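# Pour the ball from its gutter into the roofed box

## Task

Get the ball out of the gutter it rests in and into the box belonging to the same arm. The box has a roof and one open side, so tipping the ball in is allowed. The task fails if the box is moved, raised, rotated or tilted beyond a small amount. It also fails if the ball drops noticeably below table-top height while no robot is holding it. The gutter holds the ball only while its open end is raised; held with its handle vertical, the ball rolls away. Arm bases in metres, with heading in degrees counter-clockwise from +x: arm1 x=-1.78 y=-0.12 z=+0.95 heading +1; arm2 x=+0.00 y=-0.08 z=+0.87 heading +89; arm3 x=+1.78 y=+0.21 z=+0.94 heading +180. At the end, release everything and pull the arms away. The result only counts if it holds without any robot supporting it. Nothing may be knocked or carried out of the work area, and loose objects may occasionally get a brief nudge.

## Robot and tools

Robots: three identical i2rt Big YAM arms named arm1, arm2 and arm3. Each has six joints, a two-finger gripper and a wrist camera. Reach is roughly 1.0 m from the joint 1 axis. With joints 1 and 6 at zero and the hand level and pointing forward, the wrist camera rides on top of the hand looking toward the fingertips. Joints move at different speeds, so the hand can sweep a wide arc between postures. Room cameras: cam_end_1, cam_end_2, cam_gap_1, cam_gap_2, cam_side, cam_top. Wrist cameras: arm1_cam_wrist, arm2_cam_wrist, arm3_cam_wrist.

Frame: a single scene frame with its origin on the floor and +z upward. The 'hand' is the midpoint between the fingertips. The hand's z axis runs along the fingers, and the fingers close along its y axis. Calibration data (K, distortion, T_world_to_cam) relate this frame to each image. Room cameras may be off by a couple of degrees and millimetres. Wrist camera poses derive from reported joint angles and can be less accurate.

execute_actions(actions, cameras): actions is a list holding exactly one action or none. An action is an object keyed by robot name. Each robot's entry holds only "joints", a map from joint name to an absolute target (never an offset). Names, units, ranges and done-tolerances: joint1_rad -2.879 to 2.879 (±0.045), rotates the arm about its base, positive counter-clockwise seen from above, zero along the base's heading. joint2_rad 0 to 3.141 (±0.14), shoulder; zero has the upper arm pointing back and about level, increasing raises it up and over to the front. joint3_rad 0 to 3.019 (±0.09), elbow; zero is fully folded, increasing opens it. joint4_rad -1.692 to 1.57 (±0.055), hand pitch; positive tips the fingers up. joint5_rad -1.57 to 1.57 (±0.03), sideways hand swing; positive toward the arm's right. joint6_rad -2.094 to 2.094 (±0.035), hand roll; positive is clockwise viewed from behind the hand. gripper_m 0 to 0.093 metres (±0.003), the fingertip gap; grip force tops out near 50 to 62 N per pad. Every motion in an action begins at once and may finish at different times; one action runs at most 15 s. Omitted joints or robots may keep driving toward earlier targets. An unknown key or out-of-range number rejects the whole call and nothing moves. cameras selects which images come back: omitted, null or ["all"] gives all, [] gives none; the pictures line lists image order. An empty actions list just returns state and images.

wait(seconds): 0 to 10 s with no new command; returns state and images.

zoom_image(camera, region): region is [x0, y0, x1, y1] in pixels of that camera's most recent full image, origin top-left, at most 504 by 504 pixels.

finished_scene(scene): pass the current scene number; it is final, and its result states success and gives the next task.

Reading results: joint_positions gives current angles. joint_status says how each commanded motion ended. off_target means it stopped short and may still be pushing. contact_stop or time_out means the joint now holds where it stopped, though a timed-out joint may keep a target near its position (within 0.375, 0.375, 0.113, 0.225, 0.075, 0.3 rad for joints 1 to 6) and keep pushing, resuming if freed; on_its_own lists such uncommanded behaviour, and 'held at' there is the held target, not the position. To relieve pushing, command the joint to its reported position. 'joint command not followed', often with a 'cause:' line, means a self- and inter-arm collision check blocked that arm's joint targets (the gripper part still runs); those joints show not_followed and may be retried with later actions until valid targets are sent. This check can be late and ignores fingers, gripper housings and wrist cameras. Tiny target changes may not move a joint. A loaded joint sags over time. If a call reports a stop, later motion calls in the same reply are skipped.

Hazards: arms do not halt on contact and can push very hard. Hard squeezing between two robots ends the run and fails; hard impacts may too; nothing in the state reports robot-to-robot contact. Objects touching robots are fine. Sustained pushing or holding loads heats motors, even while you are thinking; a MOTOR HOT line appears from 85 °C, and at 100 °C the arm goes limp and falls (OVER-TEMPERATURE FAULT, keys marked limit_stop_at_motor_heat; resend targets afterwards). Avoid drops, slips, slams and hard shoves. Keep the box essentially undisturbed, never let the ball fall below table height unheld, and keep everything in the work area. The robot holds its last command while you think, so plan compactly. Suggested order: locate gutter, ball and box in images; grip the gutter handle with its open end kept raised; carry it to the box's open side; tilt it to roll the ball in; set the gutter down safely, open the gripper, retract all arms, confirm with images, then call finished_scene.

Each tool is called after "Call:" as name([rows], argument=value, ...), one row to a line, values as JSON.

## Session

Call:
execute_actions(actions=[])

Scene clock: 0.00 s.
arm1.joint_positions: joint1_rad=-0.030 joint2_rad=+0.539 joint3_rad=+1.432 joint4_rad=-1.483 joint5_rad=-0.042 joint6_rad=-0.161 gripper_m=+0.094
arm1.joint_status: not commanded
arm1.hand: x=-1.5999 y=-0.1129 z=+1.4896 quat_wxyz=(-0.467, +0.078, -0.881, +0.024) (m; scene frame)
arm2.joint_positions: joint1_rad=+0.285 joint2_rad=+0.569 joint3_rad=+1.463 joint4_rad=-1.204 joint5_rad=-0.229 joint6_rad=-0.693 gripper_m=+0.094
arm2.joint_status: not commanded
arm2.hand: x=-0.0998 y=+0.1123 z=+1.4865 quat_wxyz=(-0.443, +0.787, -0.172, -0.392) (m; scene frame)
arm3.joint_positions: joint1_rad=+0.205 joint2_rad=+0.589 joint3_rad=+1.419 joint4_rad=-1.535 joint5_rad=+0.098 joint6_rad=+0.043 gripper_m=+0.094
arm3.joint_status: not commanded
arm3.hand: x=+1.5898 y=+0.1941 z=+1.4551 quat_wxyz=(+0.006, +0.906, +0.050, -0.420) (m; scene frame)
pictures: arm1_cam_wrist, arm2_cam_wrist, arm3_cam_wrist, cam_end_1, cam_end_2, cam_gap_1, cam_gap_2, cam_side, cam_top
Images, in order (width x height): arm1_cam_wrist 616x616, arm2_cam_wrist 616x616, arm3_cam_wrist 616x616, cam_end_1 504x504, cam_end_2 504x504, cam_gap_1 504x504, cam_gap_2 504x504, cam_side 504x504, cam_top 504x504.

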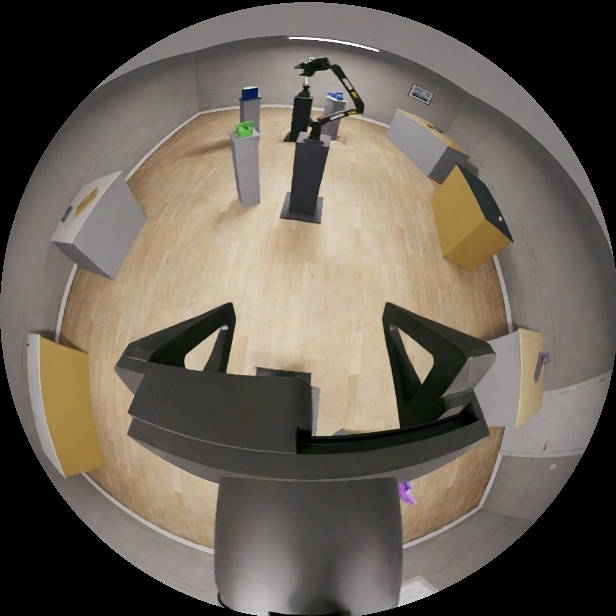

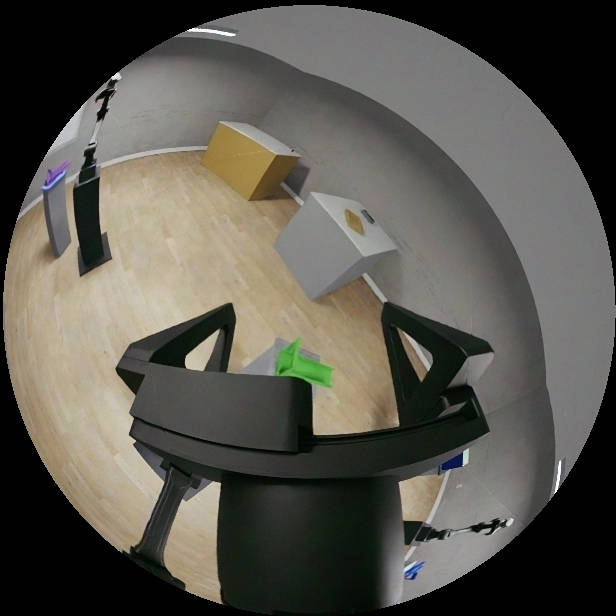

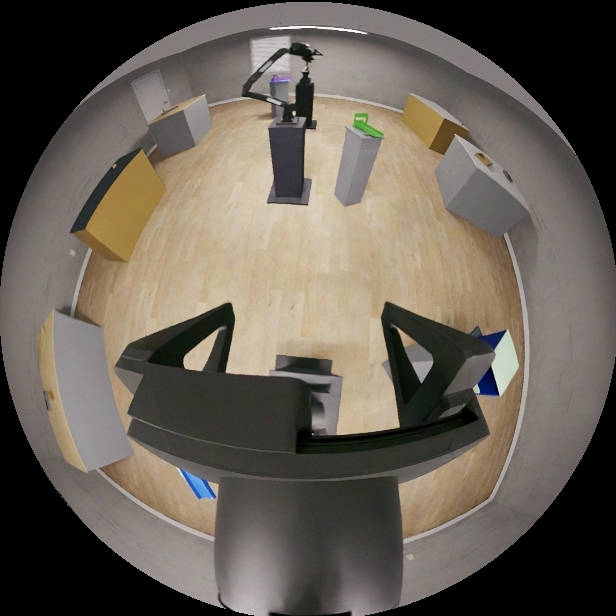

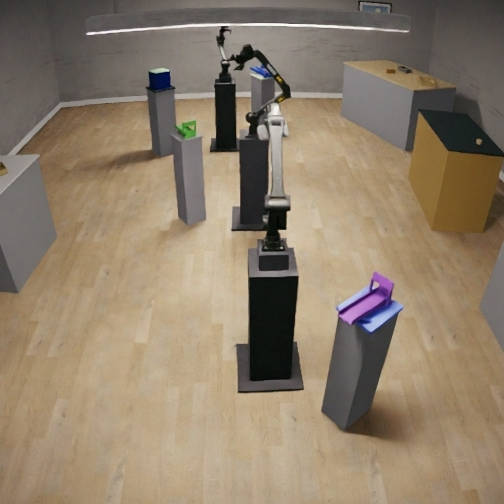

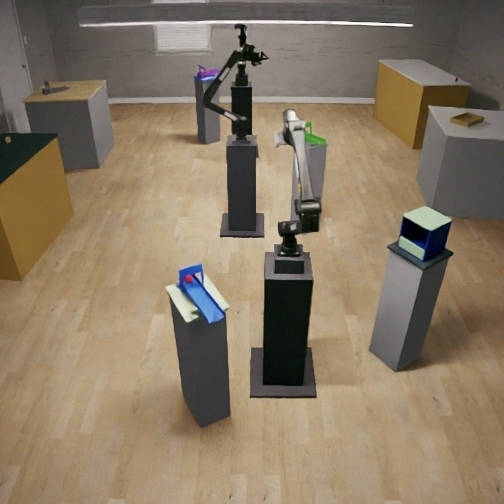

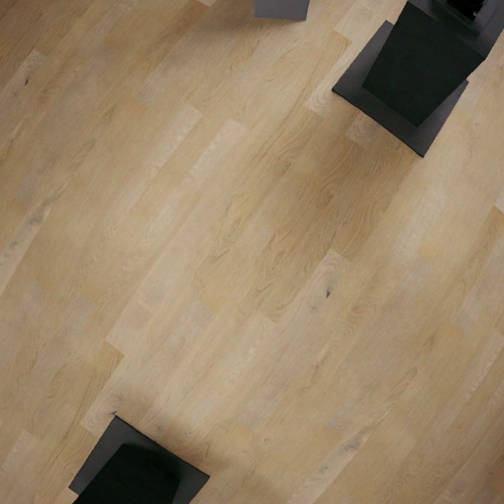

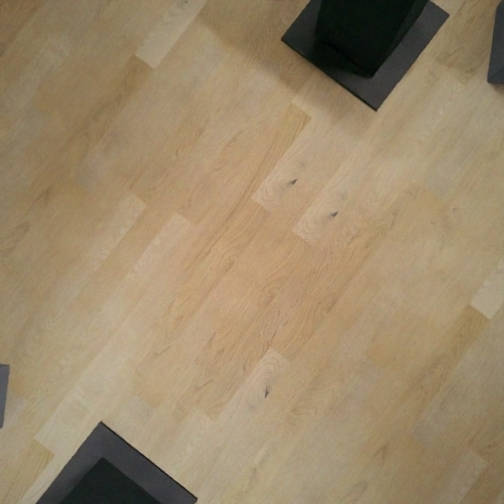

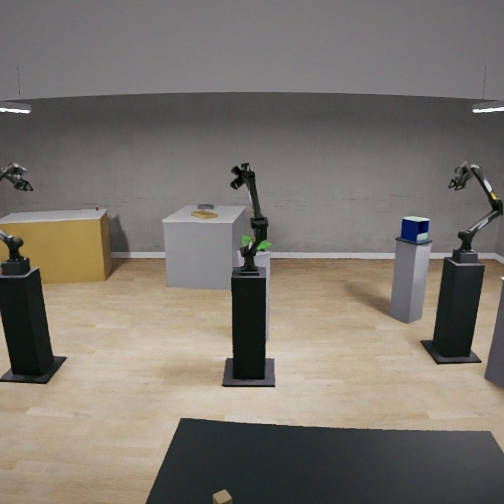

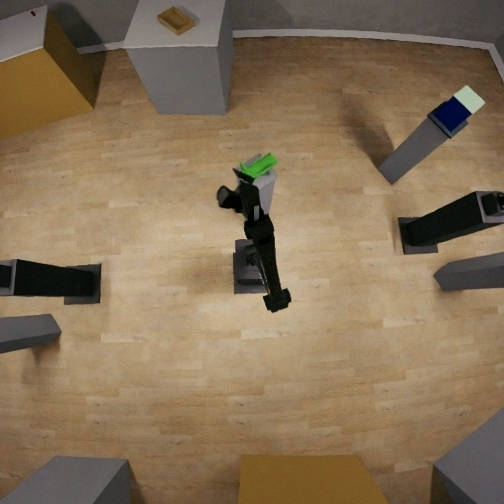

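Call:
zoom_image(camera="cam_end_2", region=[150, 240, 250, 340])

Call:
zoom_image(camera="cam_end_2", region=[370, 190, 470, 290])

Call:
zoom_image(camera="cam_end_1", region=[320, 260, 420, 360])

Call:
zoom_image(camera="arm2_cam_wrist", region=[240, 310, 360, 410])

Region (150, 240, 250, 340) of cam_end_2's 504x504 image, scaled by 5.040, with more detail than that image has.

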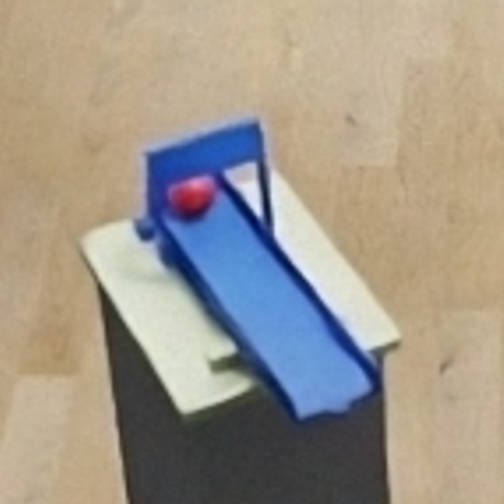

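Region (370, 190, 470, 290) of cam_end_2's 504x504 image, scaled by 5.040, with more detail than that image has.

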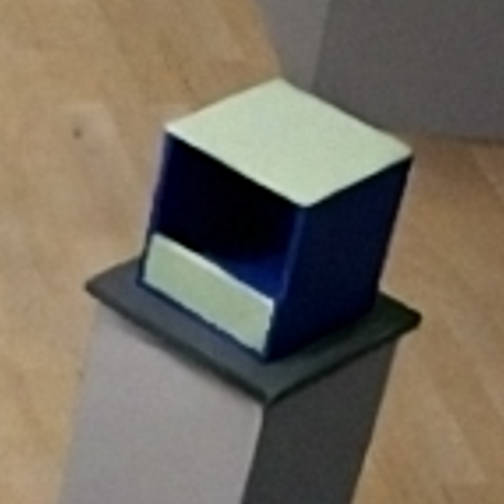

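Region (320, 260, 420, 360) of cam_end_1's 504x504 image, scaled by 5.040, with more detail than that image has.

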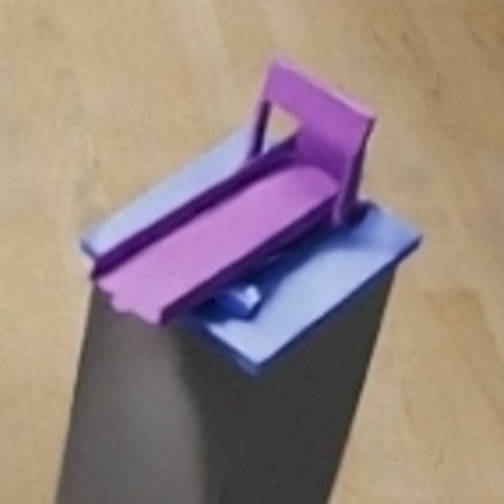

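Region (240, 310, 360, 410) of arm2_cam_wrist's 616x616 image, scaled by 4.200, with more detail than that image has.

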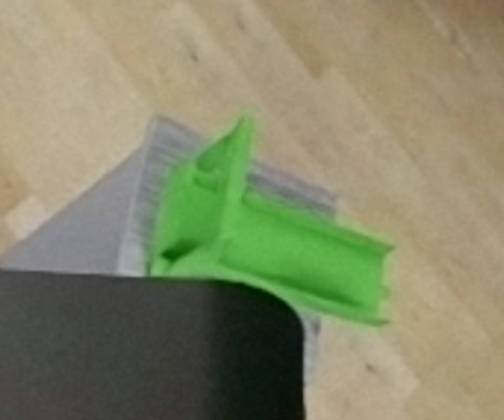

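Call:
zoom_image(camera="cam_side", region=[380, 190, 504, 314])

Call:
zoom_image(camera="cam_top", region=[400, 70, 504, 174])

Call:
zoom_image(camera="cam_end_1", region=[130, 50, 290, 130])

Call:
zoom_image(camera="arm3_cam_wrist", region=[420, 300, 560, 420])

Region (380, 190, 504, 314) of cam_side's 504x504 image, scaled by 4.065, with more detail than that image has.

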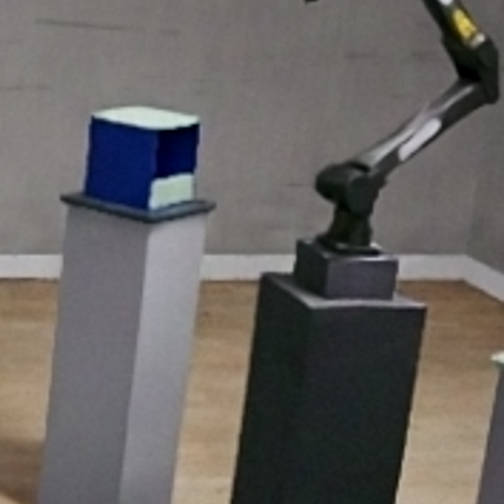

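Region (400, 70, 504, 174) of cam_top's 504x504 image, scaled by 4.846, with more detail than that image has.

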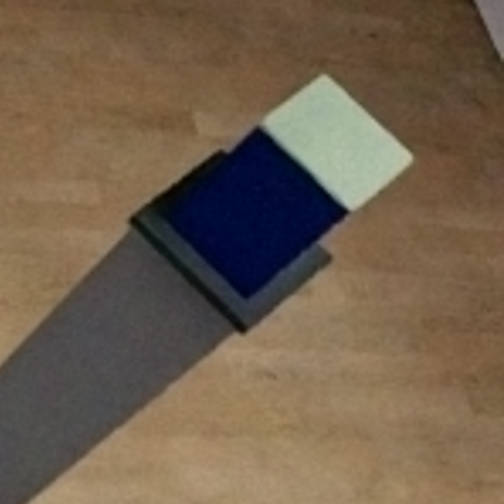

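Region (130, 50, 290, 130) of cam_end_1's 504x504 image, scaled by 3.150, with more detail than that image has.

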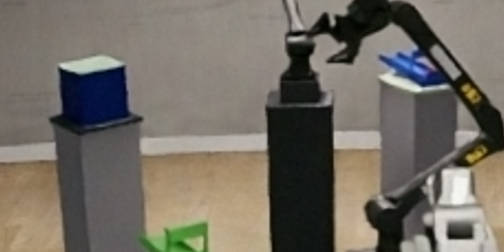

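Region (420, 300, 560, 420) of arm3_cam_wrist's 616x616 image, scaled by 3.600, with more detail than that image has; it fills the top 432 rows of this view, and the rest is white.

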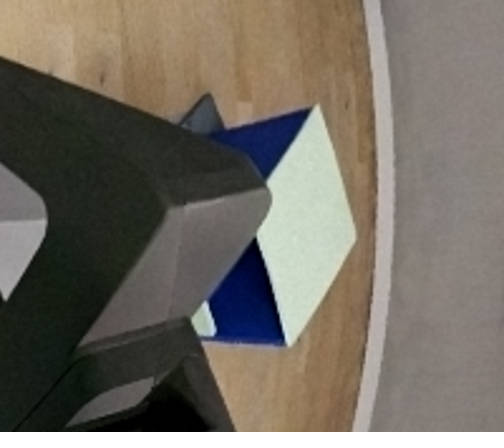

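Call:
execute_actions([
  {"arm3":{"joints":{"joint1_rad":1.93,"joint2_rad":1.0,"joint3_rad":1.2,"joint4_rad":-1.0,"joint5_rad":0.0,"joint6_rad":0.0}}},
], cameras=["arm3_cam_wrist","cam_end_2"])

Scene clock: 121.87 s.
arm1.joint_positions: joint1_rad=-0.030 joint2_rad=+0.539 joint3_rad=+1.432 joint4_rad=-1.483 joint5_rad=-0.042 joint6_rad=-0.161 gripper_m=+0.094
arm1.joint_status: not commanded
arm1.hand: x=-1.5999 y=-0.1129 z=+1.4896 quat_wxyz=(-0.467, +0.078, -0.881, +0.024) (m; scene frame)
arm2.joint_positions: joint1_rad=+0.285 joint2_rad=+0.569 joint3_rad=+1.463 joint4_rad=-1.204 joint5_rad=-0.229 joint6_rad=-0.693 gripper_m=+0.094
arm2.joint_status: not commanded
arm2.hand: x=-0.0998 y=+0.1123 z=+1.4865 quat_wxyz=(-0.443, +0.787, -0.172, -0.392) (m; scene frame)
arm3.joint_positions: joint1_rad=+1.923 joint2_rad=+1.015 joint3_rad=+1.194 joint4_rad=-1.012 joint5_rad=+0.000 joint6_rad=+0.006 gripper_m=+0.094
arm3.joint_status: all done
arm3.hand: x=+1.9211 y=-0.1818 z=+1.3095 quat_wxyz=(+0.297, +0.539, +0.761, -0.206) (m; scene frame)
pictures: arm3_cam_wrist, cam_end_2
camera_calibration (this result's frames):
arm3_cam_wrist: T_world_to_cam=[[-0.945856, -0.324585, -0.000527551, 1.75965], [-0.322731, 0.940625, -0.105214, 0.929464], [0.034647, -0.099347, -0.994449, 1.34031], [0, 0, 0, 1]] pos_world=[1.91791, -0.169965, 1.43159]
Images, in order (width x height): arm3_cam_wrist 616x616, cam_end_2 504x504.

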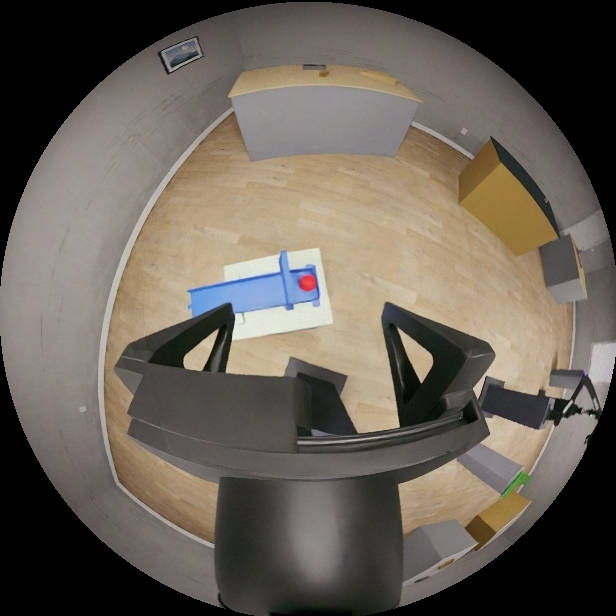

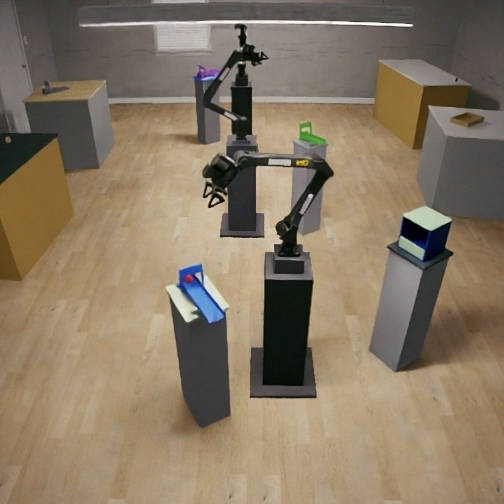

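Call:
zoom_image(camera="arm3_cam_wrist", region=[170, 220, 350, 360])

Region (170, 220, 350, 360) of arm3_cam_wrist's 616x616 image, scaled by 2.800, with more detail than that image has.

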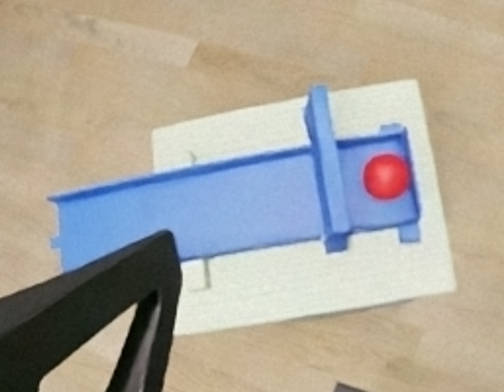

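Call:
execute_actions([
  {"arm3":{"joints":{"joint1_rad":1.98,"joint2_rad":1.7,"joint3_rad":1.65,"joint4_rad":-1.35}}},
], cameras=["arm3_cam_wrist","cam_end_2"])

Scene clock: 243.30 s.
arm1.joint_positions: joint1_rad=-0.030 joint2_rad=+0.539 joint3_rad=+1.432 joint4_rad=-1.483 joint5_rad=-0.042 joint6_rad=-0.161 gripper_m=+0.094
arm1.joint_status: not commanded
arm1.hand: x=-1.5999 y=-0.1129 z=+1.4896 quat_wxyz=(-0.467, +0.078, -0.881, +0.024) (m; scene frame)
arm2.joint_positions: joint1_rad=+0.285 joint2_rad=+0.569 joint3_rad=+1.463 joint4_rad=-1.204 joint5_rad=-0.229 joint6_rad=-0.693 gripper_m=+0.094
arm2.joint_status: not commanded
arm2.hand: x=-0.0998 y=+0.1123 z=+1.4865 quat_wxyz=(-0.443, +0.787, -0.172, -0.392) (m; scene frame)
arm3.joint_positions: joint1_rad=+1.971 joint2_rad=+1.714 joint3_rad=+1.596 joint4_rad=-1.341 joint5_rad=+0.000 joint6_rad=+0.006 gripper_m=+0.094
arm3.joint_status: all done
arm3.hand: x=+1.9901 y=-0.2934 z=+1.1416 quat_wxyz=(+0.048, +0.557, +0.829, -0.030) (m; scene frame)
pictures: arm3_cam_wrist, cam_end_2
camera_calibration (this result's frames):
arm3_cam_wrist: T_world_to_cam=[[-0.927456, -0.373849, 0.00785108, 1.72794], [-0.320673, 0.805986, 0.497549, 0.307277], [-0.192336, 0.458937, -0.8674, 1.63035], [0, 0, 0, 1]] pos_world=[2.0147, -0.349899, 1.24771]
Images, in order (width x height): arm3_cam_wrist 616x616, cam_end_2 504x504.

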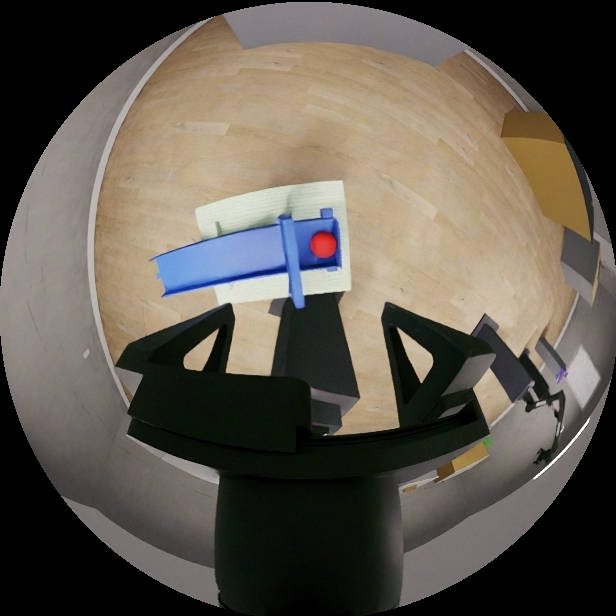

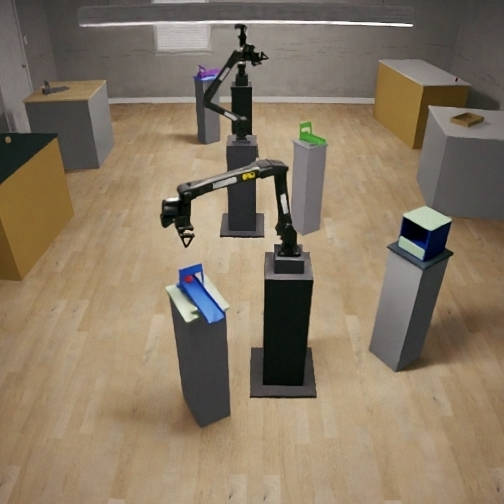

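Call:
zoom_image(camera="arm3_cam_wrist", region=[140, 170, 360, 320])

Region (140, 170, 360, 320) of arm3_cam_wrist's 616x616 image, scaled by 2.291, with more detail than that image has; it fills the top 344 rows of this view, and the rest is white.

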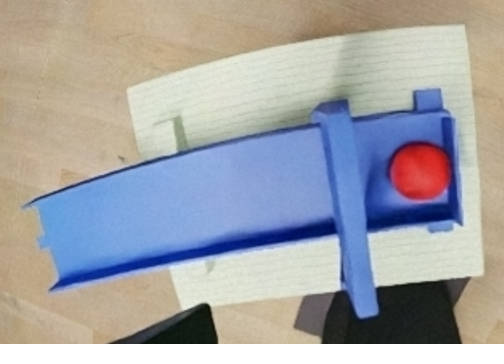

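Call:
zoom_image(camera="arm3_cam_wrist", region=[260, 195, 360, 315])

Region (260, 195, 360, 315) of arm3_cam_wrist's 616x616 image, scaled by 4.200, with more detail than that image has.

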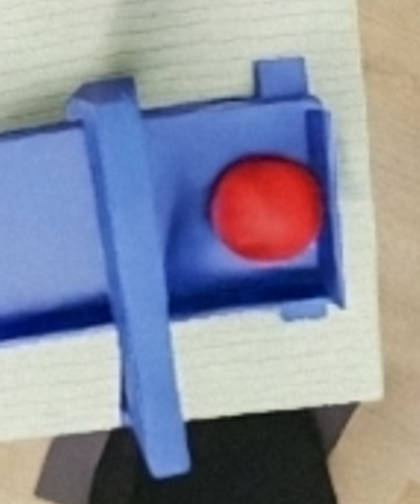

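Call:
execute_actions([
  {"arm3":{"joints":{"joint4_rad":-0.8,"joint5_rad":-0.3}}},
], cameras=["arm3_cam_wrist"])

Scene clock: 364.53 s.
arm1.joint_positions: joint1_rad=-0.030 joint2_rad=+0.539 joint3_rad=+1.432 joint4_rad=-1.483 joint5_rad=-0.042 joint6_rad=-0.161 gripper_m=+0.094
arm1.joint_status: not commanded
arm1.hand: x=-1.5999 y=-0.1129 z=+1.4896 quat_wxyz=(-0.467, +0.078, -0.881, +0.024) (m; scene frame)
arm2.joint_positions: joint1_rad=+0.285 joint2_rad=+0.569 joint3_rad=+1.463 joint4_rad=-1.204 joint5_rad=-0.229 joint6_rad=-0.693 gripper_m=+0.094
arm2.joint_status: not commanded
arm2.hand: x=-0.0998 y=+0.1123 z=+1.4865 quat_wxyz=(-0.443, +0.787, -0.172, -0.392) (m; scene frame)
arm3.joint_positions: joint1_rad=+1.971 joint2_rad=+1.714 joint3_rad=+1.596 joint4_rad=-0.815 joint5_rad=-0.296 joint6_rad=+0.006 gripper_m=+0.094
arm3.joint_status: all done
arm3.hand: x=+2.0802 y=-0.3798 z=+1.1945 quat_wxyz=(+0.337, +0.486, +0.805, -0.054) (m; scene frame)
pictures: arm3_cam_wrist
camera_calibration (this result's frames):
arm3_cam_wrist: T_world_to_cam=[[-0.824341, -0.515507, -0.233912, 1.79931], [-0.525542, 0.850477, -0.0222325, 1.44345], [0.210398, 0.104604, -0.972004, 0.885793], [0, 0, 0, 1]] pos_world=[2.05547, -0.392726, 1.31397]
Images, in order (width x height): arm3_cam_wrist 616x616.

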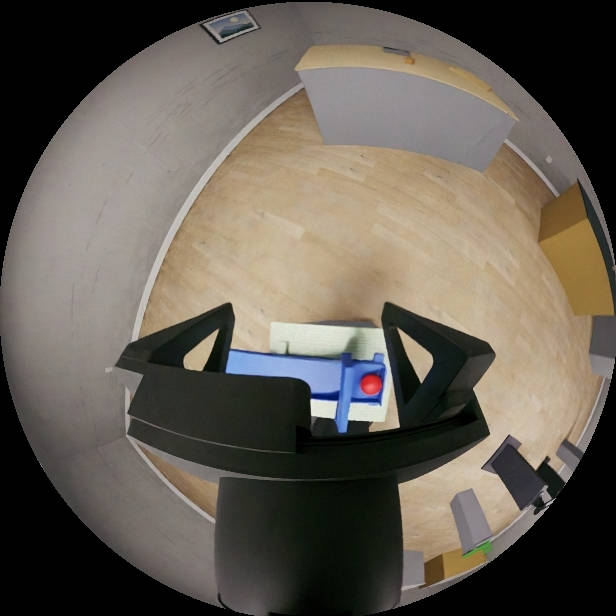

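Call:
execute_actions([
  {"arm3":{"joints":{"joint1_rad":1.93,"joint2_rad":1.815,"joint3_rad":1.45,"joint4_rad":-1.19,"joint5_rad":-0.2,"joint6_rad":-0.13}}},
], cameras=["arm3_cam_wrist","cam_end_2"])

Scene clock: 428.23 s.
arm1.joint_positions: joint1_rad=-0.030 joint2_rad=+0.539 joint3_rad=+1.432 joint4_rad=-1.483 joint5_rad=-0.042 joint6_rad=-0.161 gripper_m=+0.094
arm1.joint_status: not commanded
arm1.hand: x=-1.5999 y=-0.1129 z=+1.4896 quat_wxyz=(-0.467, +0.078, -0.881, +0.024) (m; scene frame)
arm2.joint_positions: joint1_rad=+0.285 joint2_rad=+0.569 joint3_rad=+1.463 joint4_rad=-1.204 joint5_rad=-0.229 joint6_rad=-0.693 gripper_m=+0.094
arm2.joint_status: not commanded
arm2.hand: x=-0.0998 y=+0.1123 z=+1.4865 quat_wxyz=(-0.443, +0.787, -0.172, -0.392) (m; scene frame)
arm3.joint_positions: joint1_rad=+1.935 joint2_rad=+1.826 joint3_rad=+1.445 joint4_rad=-1.180 joint5_rad=-0.203 joint6_rad=-0.123 gripper_m=+0.094
arm3.joint_status: all done
arm3.hand: x=+2.0008 y=-0.2793 z=+1.0312 quat_wxyz=(+0.068, +0.515, +0.851, +0.077) (m; scene frame)
pictures: arm3_cam_wrist, cam_end_2
camera_calibration (this result's frames):
arm3_cam_wrist: T_world_to_cam=[[-0.870196, -0.45459, -0.190017, 1.81099], [-0.477513, 0.683091, 0.552601, 0.577058], [-0.121407, 0.571607, -0.811496, 1.36207], [0, 0, 0, 1]] pos_world=[2.01683, -0.349496, 1.13055]
Images, in order (width x height): arm3_cam_wrist 616x616, cam_end_2 504x504.

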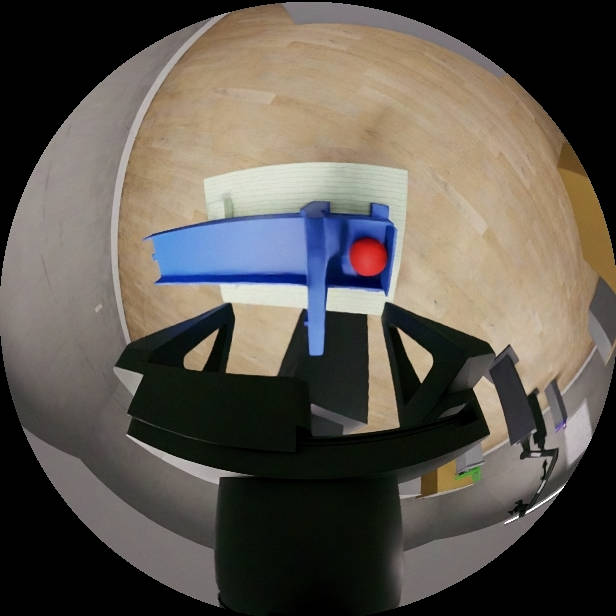

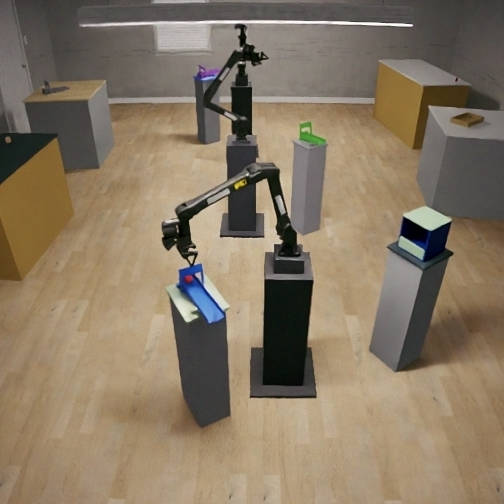

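Call:
zoom_image(camera="arm3_cam_wrist", region=[250, 180, 420, 370])

Region (250, 180, 420, 370) of arm3_cam_wrist's 616x616 image, scaled by 2.653, with more detail than that image has; it fills the left 451 columns of this view, and the rest is white.

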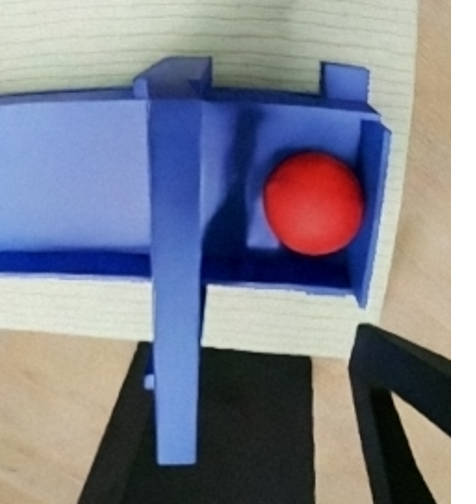

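Call:
execute_actions([
  {"arm3":{"joints":{"joint1_rad":1.96,"joint2_rad":1.898,"joint3_rad":1.34,"joint4_rad":-1.01}}},
], cameras=["arm3_cam_wrist","cam_end_2"])

Scene clock: 469.97 s.
arm1.joint_positions: joint1_rad=-0.030 joint2_rad=+0.539 joint3_rad=+1.432 joint4_rad=-1.483 joint5_rad=-0.042 joint6_rad=-0.161 gripper_m=+0.094
arm1.joint_status: not commanded
arm1.hand: x=-1.5999 y=-0.1129 z=+1.4896 quat_wxyz=(-0.467, +0.078, -0.881, +0.024) (m; scene frame)
arm2.joint_positions: joint1_rad=+0.285 joint2_rad=+0.569 joint3_rad=+1.463 joint4_rad=-1.204 joint5_rad=-0.229 joint6_rad=-0.693 gripper_m=+0.094
arm2.joint_status: not commanded
arm2.hand: x=-0.0998 y=+0.1123 z=+1.4865 quat_wxyz=(-0.443, +0.787, -0.172, -0.392) (m; scene frame)
arm3.joint_positions: joint1_rad=+1.948 joint2_rad=+1.892 joint3_rad=+1.345 joint4_rad=-1.020 joint5_rad=-0.203 joint6_rad=-0.123 gripper_m=+0.094
arm3.joint_status: all done
arm3.hand: x=+2.0051 y=-0.2698 z=+0.9628 quat_wxyz=(+0.065, +0.510, +0.854, +0.080) (m; scene frame)
pictures: arm3_cam_wrist, cam_end_2
camera_calibration (this result's frames):
arm3_cam_wrist: T_world_to_cam=[[-0.864283, -0.465443, -0.190729, 1.7919], [-0.485643, 0.67337, 0.557426, 0.619412], [-0.131019, 0.574401, -0.808021, 1.3183], [0, 0, 0, 1]] pos_world=[2.02225, -0.340296, 1.0617]
Images, in order (width x height): arm3_cam_wrist 616x616, cam_end_2 504x504.

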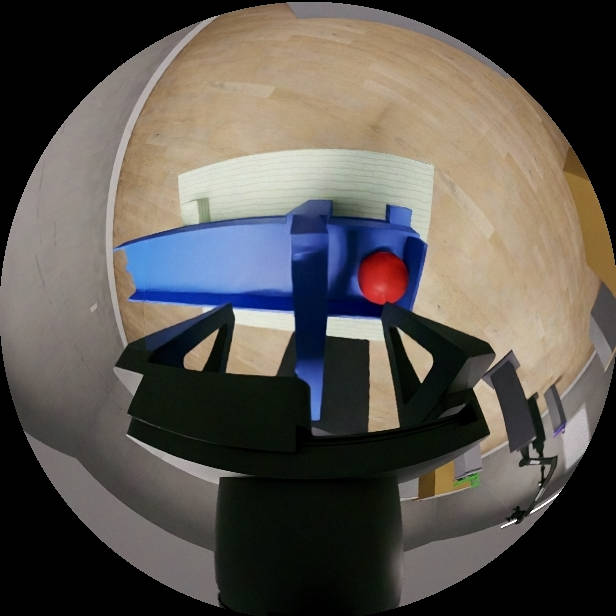

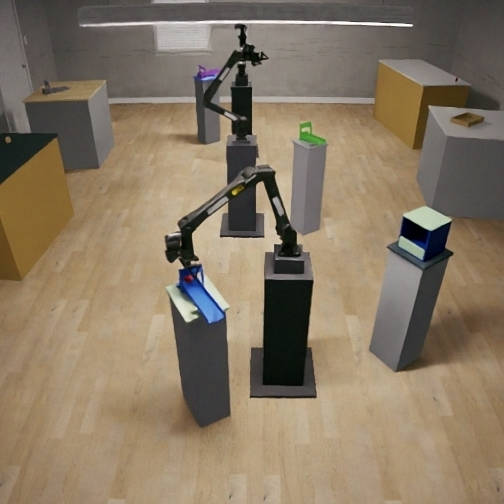

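Call:
zoom_image(camera="arm3_cam_wrist", region=[220, 180, 440, 430])

Call:
zoom_image(camera="cam_end_2", region=[150, 230, 250, 330])

Region (220, 180, 440, 430) of arm3_cam_wrist's 616x616 image, scaled by 2.016, with more detail than that image has; it fills the left 444 columns of this view, and the rest is white.

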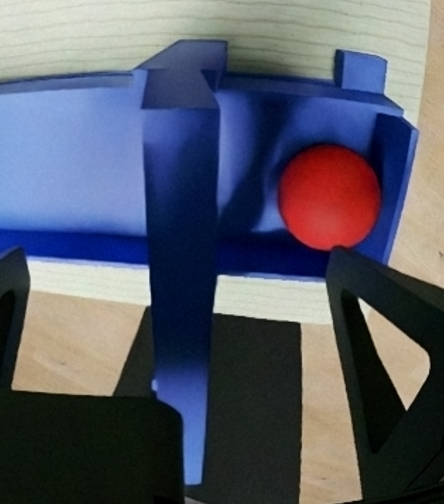

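Region (150, 230, 250, 330) of cam_end_2's 504x504 image, scaled by 5.040, with more detail than that image has.

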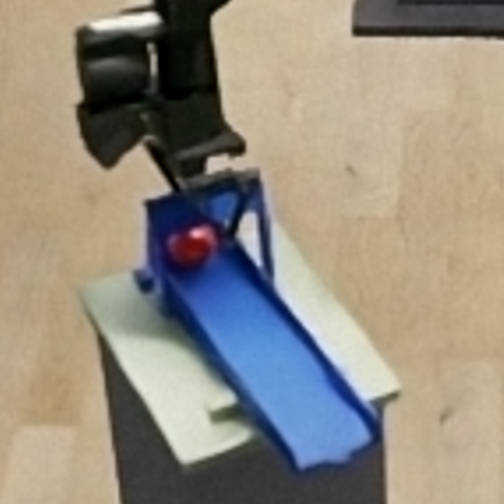

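Call:
execute_actions([
  {"arm3":{"joints":{"joint3_rad":1.305}}},
], cameras=["arm3_cam_wrist","cam_end_2"])

Scene clock: 492.43 s.
arm1.joint_positions: joint1_rad=-0.030 joint2_rad=+0.539 joint3_rad=+1.432 joint4_rad=-1.483 joint5_rad=-0.042 joint6_rad=-0.161 gripper_m=+0.094
arm1.joint_status: not commanded
arm1.hand: x=-1.5999 y=-0.1129 z=+1.4896 quat_wxyz=(-0.467, +0.078, -0.881, +0.024) (m; scene frame)
arm2.joint_positions: joint1_rad=+0.285 joint2_rad=+0.569 joint3_rad=+1.463 joint4_rad=-1.204 joint5_rad=-0.229 joint6_rad=-0.693 gripper_m=+0.094
arm2.joint_status: not commanded
arm2.hand: x=-0.0998 y=+0.1123 z=+1.4865 quat_wxyz=(-0.443, +0.787, -0.172, -0.392) (m; scene frame)
arm3.joint_positions: joint1_rad=+1.948 joint2_rad=+1.892 joint3_rad=+1.314 joint4_rad=-1.018 joint5_rad=-0.203 joint6_rad=-0.123 gripper_m=+0.094
arm3.joint_status: all done
arm3.hand: x=+2.0002 y=-0.2572 z=+0.9527 quat_wxyz=(+0.053, +0.511, +0.853, +0.088) (m; scene frame)
pictures: arm3_cam_wrist, cam_end_2
camera_calibration (this result's frames):
arm3_cam_wrist: T_world_to_cam=[[-0.866296, -0.460244, -0.194183, 1.80029], [-0.479634, 0.657751, 0.580788, 0.575879], [-0.13958, 0.596271, -0.790556, 1.30844], [0, 0, 0, 1]] pos_world=[2.01843, -0.330396, 1.04952]
Images, in order (width x height): arm3_cam_wrist 616x616, cam_end_2 504x504.

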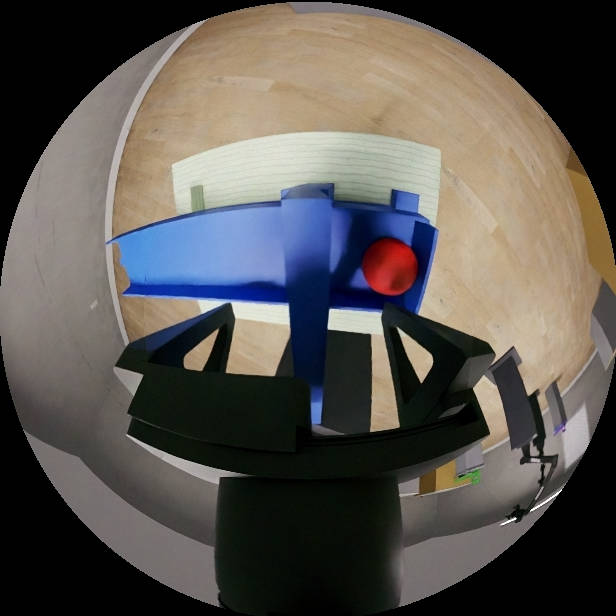

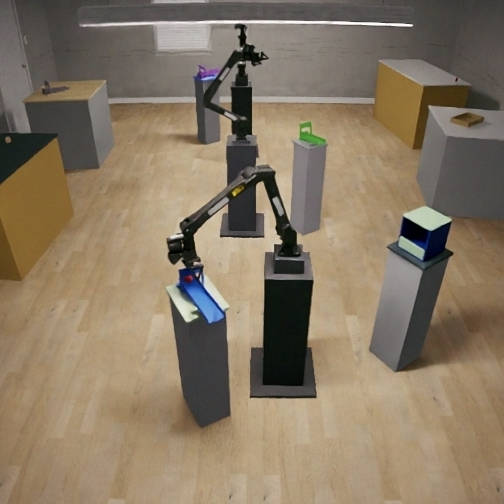

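Call:
execute_actions([
  {"arm3":{"joints":{"gripper_m":0.0}}},
], cameras=["arm3_cam_wrist","cam_end_2"])

Scene clock: 499.90 s.
arm1.joint_positions: joint1_rad=-0.030 joint2_rad=+0.539 joint3_rad=+1.432 joint4_rad=-1.483 joint5_rad=-0.042 joint6_rad=-0.161 gripper_m=+0.094
arm1.joint_status: not commanded
arm1.hand: x=-1.5999 y=-0.1129 z=+1.4896 quat_wxyz=(-0.467, +0.078, -0.881, +0.024) (m; scene frame)
arm2.joint_positions: joint1_rad=+0.285 joint2_rad=+0.569 joint3_rad=+1.463 joint4_rad=-1.204 joint5_rad=-0.229 joint6_rad=-0.693 gripper_m=+0.094
arm2.joint_status: not commanded
arm2.hand: x=-0.0998 y=+0.1123 z=+1.4865 quat_wxyz=(-0.443, +0.787, -0.172, -0.392) (m; scene frame)
arm3.joint_positions: joint1_rad=+1.948 joint2_rad=+1.892 joint3_rad=+1.314 joint4_rad=-1.018 joint5_rad=-0.204 joint6_rad=-0.126 gripper_m=+0.011
arm3.joint_status: gripper_m off_target (ended at +0.011, target +0.000)
arm3.hand: x=+2.0004 y=-0.2571 z=+0.9528 quat_wxyz=(+0.054, +0.510, +0.854, +0.089) (m; scene frame)
pictures: arm3_cam_wrist, cam_end_2
camera_calibration (this result's frames):
arm3_cam_wrist: T_world_to_cam=[[-0.86478, -0.46246, -0.195668, 1.79837], [-0.482301, 0.656474, 0.580024, 0.581638], [-0.139787, 0.595964, -0.79075, 1.30898], [0, 0, 0, 1]] pos_world=[2.0187, -0.330263, 1.0496]
Images, in order (width x height): arm3_cam_wrist 616x616, cam_end_2 504x504.

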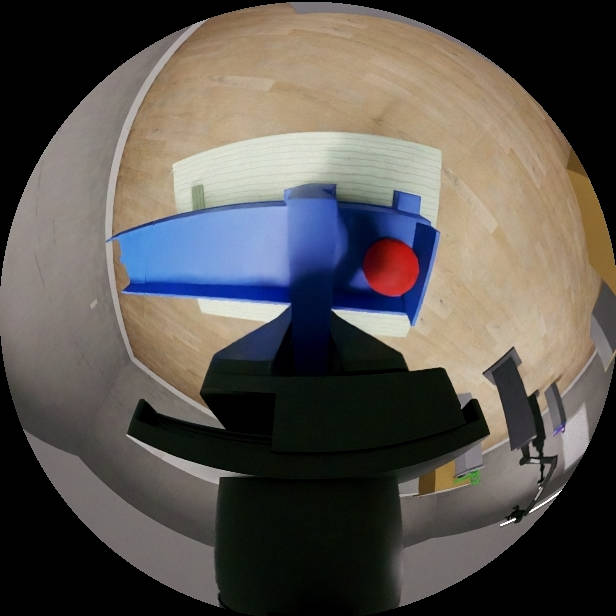

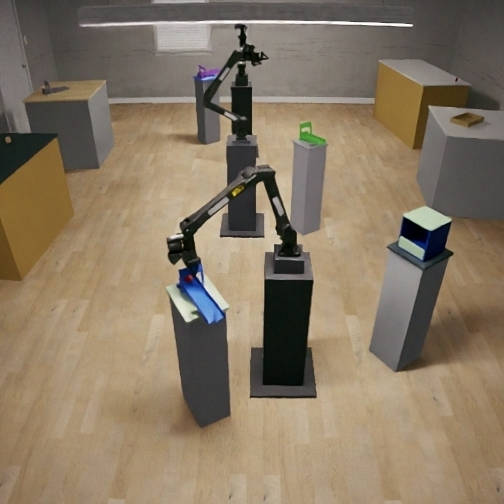

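Call:
execute_actions([
  {"arm3":{"joints":{"joint2_rad":1.66,"joint3_rad":1.36,"joint4_rad":-1.27,"joint5_rad":-0.4}}},
], cameras=["arm3_cam_wrist","cam_end_2"])

Scene clock: 584.63 s.
arm1.joint_positions: joint1_rad=-0.030 joint2_rad=+0.539 joint3_rad=+1.432 joint4_rad=-1.483 joint5_rad=-0.042 joint6_rad=-0.161 gripper_m=+0.094
arm1.joint_status: not commanded
arm1.hand: x=-1.5999 y=-0.1129 z=+1.4896 quat_wxyz=(-0.467, +0.078, -0.881, +0.024) (m; scene frame)
arm2.joint_positions: joint1_rad=+0.285 joint2_rad=+0.569 joint3_rad=+1.463 joint4_rad=-1.204 joint5_rad=-0.229 joint6_rad=-0.693 gripper_m=+0.094
arm2.joint_status: not commanded
arm2.hand: x=-0.0998 y=+0.1123 z=+1.4865 quat_wxyz=(-0.443, +0.787, -0.172, -0.392) (m; scene frame)
arm3.joint_positions: joint1_rad=+1.949 joint2_rad=+1.650 joint3_rad=+1.314 joint4_rad=-1.262 joint5_rad=-0.393 joint6_rad=-0.126 gripper_m=+0.011
arm3.joint_status: all done
arm3.hand: x=+2.0126 y=-0.2032 z=+1.0797 quat_wxyz=(+0.111, +0.503, +0.841, +0.163) (m; scene frame)
pictures: arm3_cam_wrist, cam_end_2
camera_calibration (this result's frames):
arm3_cam_wrist: T_world_to_cam=[[-0.81641, -0.438782, -0.375427, 1.9602], [-0.577473, 0.619972, 0.531186, 0.715293], [-0.000320806, 0.650465, -0.759537, 1.07558], [0, 0, 0, 1]] pos_world=[2.01373, -0.282986, 1.1729]
Images, in order (width x height): arm3_cam_wrist 616x616, cam_end_2 504x504.

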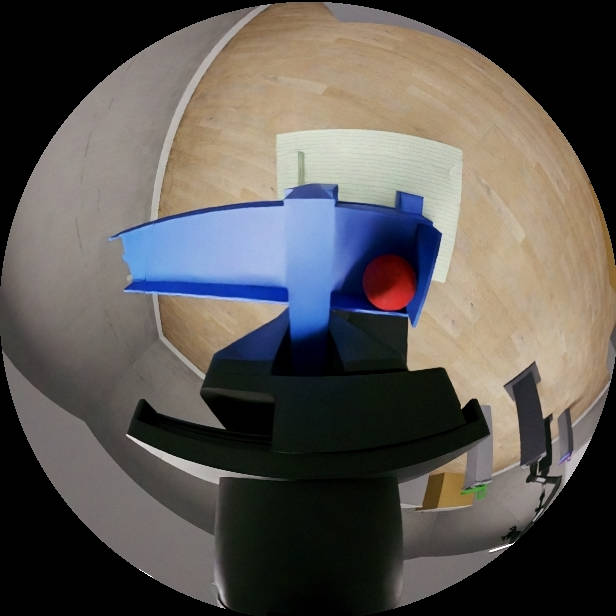

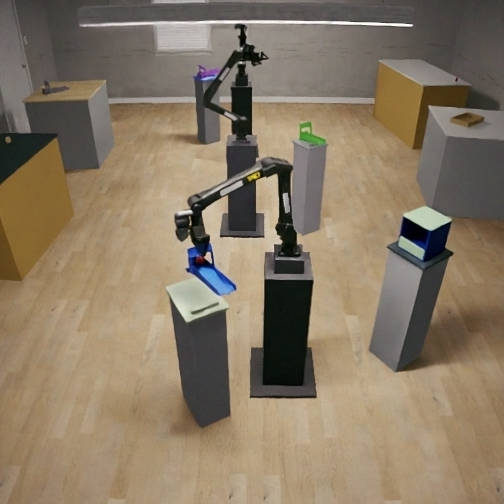

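Call:
execute_actions([
  {"arm3":{"joints":{"joint4_rad":-0.82,"joint6_rad":0.87}}},
], cameras=["arm3_cam_wrist","cam_end_2"])

Scene clock: 640.67 s.
arm1.joint_positions: joint1_rad=-0.030 joint2_rad=+0.539 joint3_rad=+1.432 joint4_rad=-1.483 joint5_rad=-0.042 joint6_rad=-0.161 gripper_m=+0.094
arm1.joint_status: not commanded
arm1.hand: x=-1.5999 y=-0.1129 z=+1.4896 quat_wxyz=(-0.467, +0.078, -0.881, +0.024) (m; scene frame)
arm2.joint_positions: joint1_rad=+0.285 joint2_rad=+0.569 joint3_rad=+1.463 joint4_rad=-1.204 joint5_rad=-0.229 joint6_rad=-0.693 gripper_m=+0.094
arm2.joint_status: not commanded
arm2.hand: x=-0.0998 y=+0.1123 z=+1.4865 quat_wxyz=(-0.443, +0.787, -0.172, -0.392) (m; scene frame)
arm3.joint_positions: joint1_rad=+1.949 joint2_rad=+1.650 joint3_rad=+1.314 joint4_rad=-0.841 joint5_rad=-0.393 joint6_rad=+0.863 gripper_m=+0.011
arm3.joint_status: all done
arm3.hand: x=+2.0472 y=-0.2922 z=+1.0975 quat_wxyz=(+0.222, +0.805, +0.526, +0.158) (m; scene frame)
pictures: arm3_cam_wrist, cam_end_2
camera_calibration (this result's frames):
arm3_cam_wrist: T_world_to_cam=[[-0.782114, 0.352474, -0.513868, 2.26896], [0.0372571, 0.849624, 0.526071, -0.404712], [0.622021, 0.392302, -0.677635, -0.292425], [0, 0, 0, 1]] pos_world=[1.97156, -0.341176, 1.18069]
Images, in order (width x height): arm3_cam_wrist 616x616, cam_end_2 504x504.

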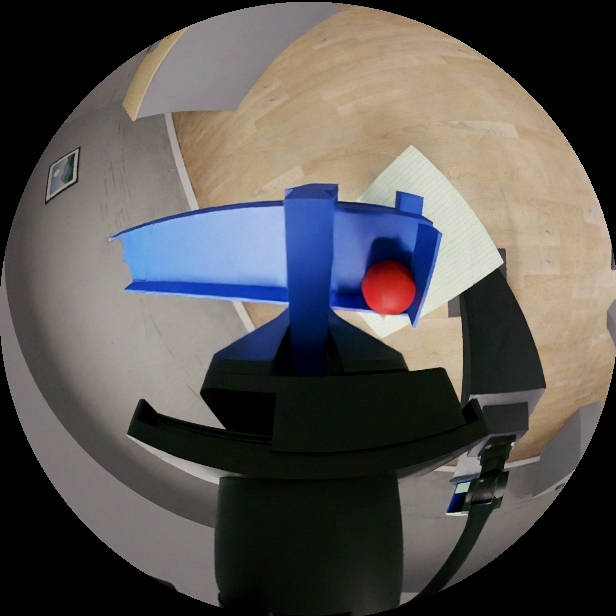

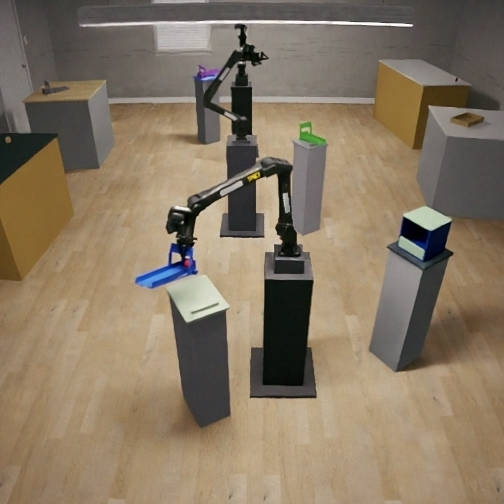

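Call:
execute_actions([
  {"arm3":{"joints":{"joint1_rad":-1.83,"joint2_rad":1.04,"joint3_rad":0.85}}},
], cameras=["arm3_cam_wrist","cam_end_2","cam_side","cam_top"])

Scene clock: 693.50 s.
arm1.joint_positions: joint1_rad=-0.030 joint2_rad=+0.539 joint3_rad=+1.432 joint4_rad=-1.483 joint5_rad=-0.042 joint6_rad=-0.161 gripper_m=+0.094
arm1.joint_status: not commanded
arm1.hand: x=-1.5999 y=-0.1129 z=+1.4896 quat_wxyz=(-0.467, +0.078, -0.881, +0.024) (m; scene frame)
arm2.joint_positions: joint1_rad=+0.285 joint2_rad=+0.569 joint3_rad=+1.463 joint4_rad=-1.204 joint5_rad=-0.229 joint6_rad=-0.693 gripper_m=+0.094
arm2.joint_status: not commanded
arm2.hand: x=-0.0998 y=+0.1123 z=+1.4865 quat_wxyz=(-0.443, +0.787, -0.172, -0.392) (m; scene frame)
arm3.joint_positions: joint1_rad=-1.824 joint2_rad=+1.053 joint3_rad=+0.857 joint4_rad=-0.829 joint5_rad=-0.395 joint6_rad=+0.866 gripper_m=+0.011
arm3.joint_status: all done
arm3.hand: x=+1.8159 y=+0.6072 z=+1.1553 quat_wxyz=(+0.043, +0.260, -0.909, -0.322) (m; scene frame)
pictures: arm3_cam_wrist, cam_end_2, cam_side, cam_top
camera_calibration (this result's frames):
arm3_cam_wrist: T_world_to_cam=[[0.445268, -0.665852, -0.598646, 0.288268], [-0.552131, -0.73052, 0.401861, 0.982586], [-0.704903, 0.151595, -0.692915, 2.11122], [0, 0, 0, 1]] pos_world=[1.90236, 0.589693, 1.2406]
Images, in order (width x height): arm3_cam_wrist 616x616, cam_end_2 504x504, cam_side 504x504, cam_top 504x504.

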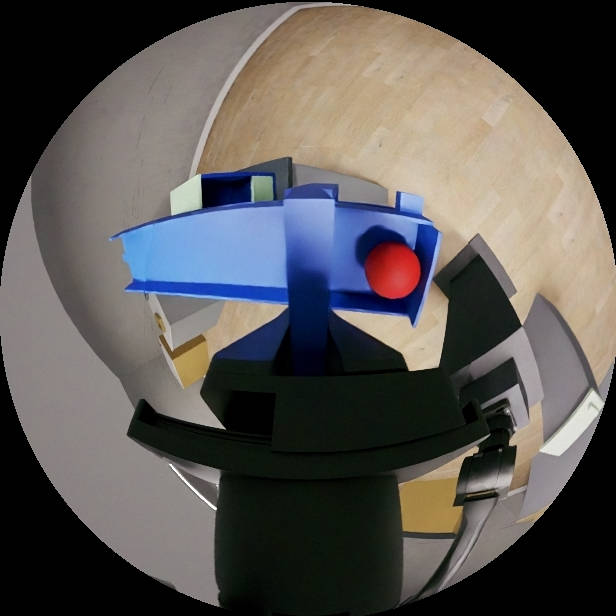

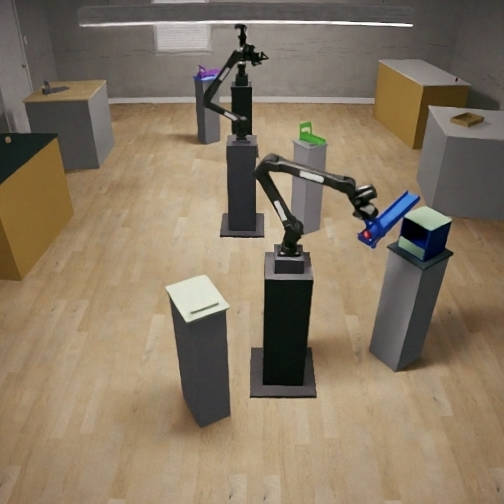

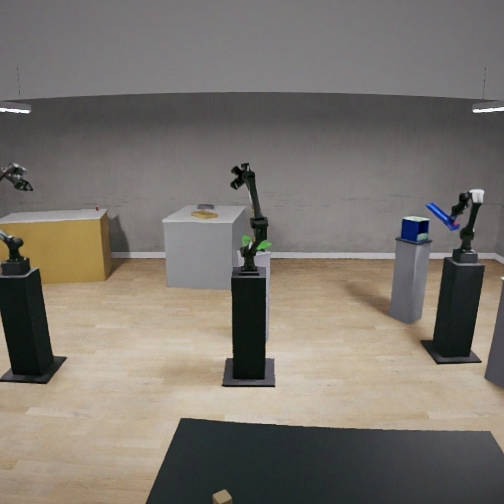

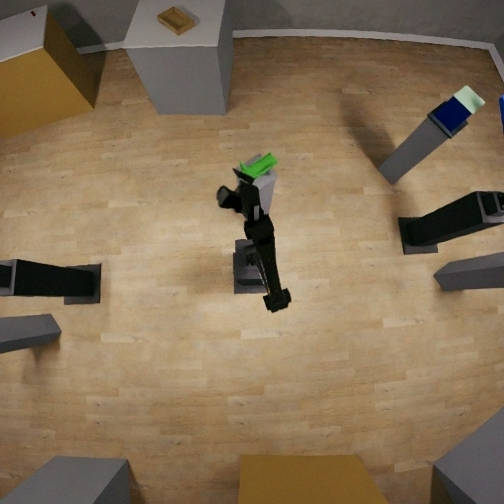

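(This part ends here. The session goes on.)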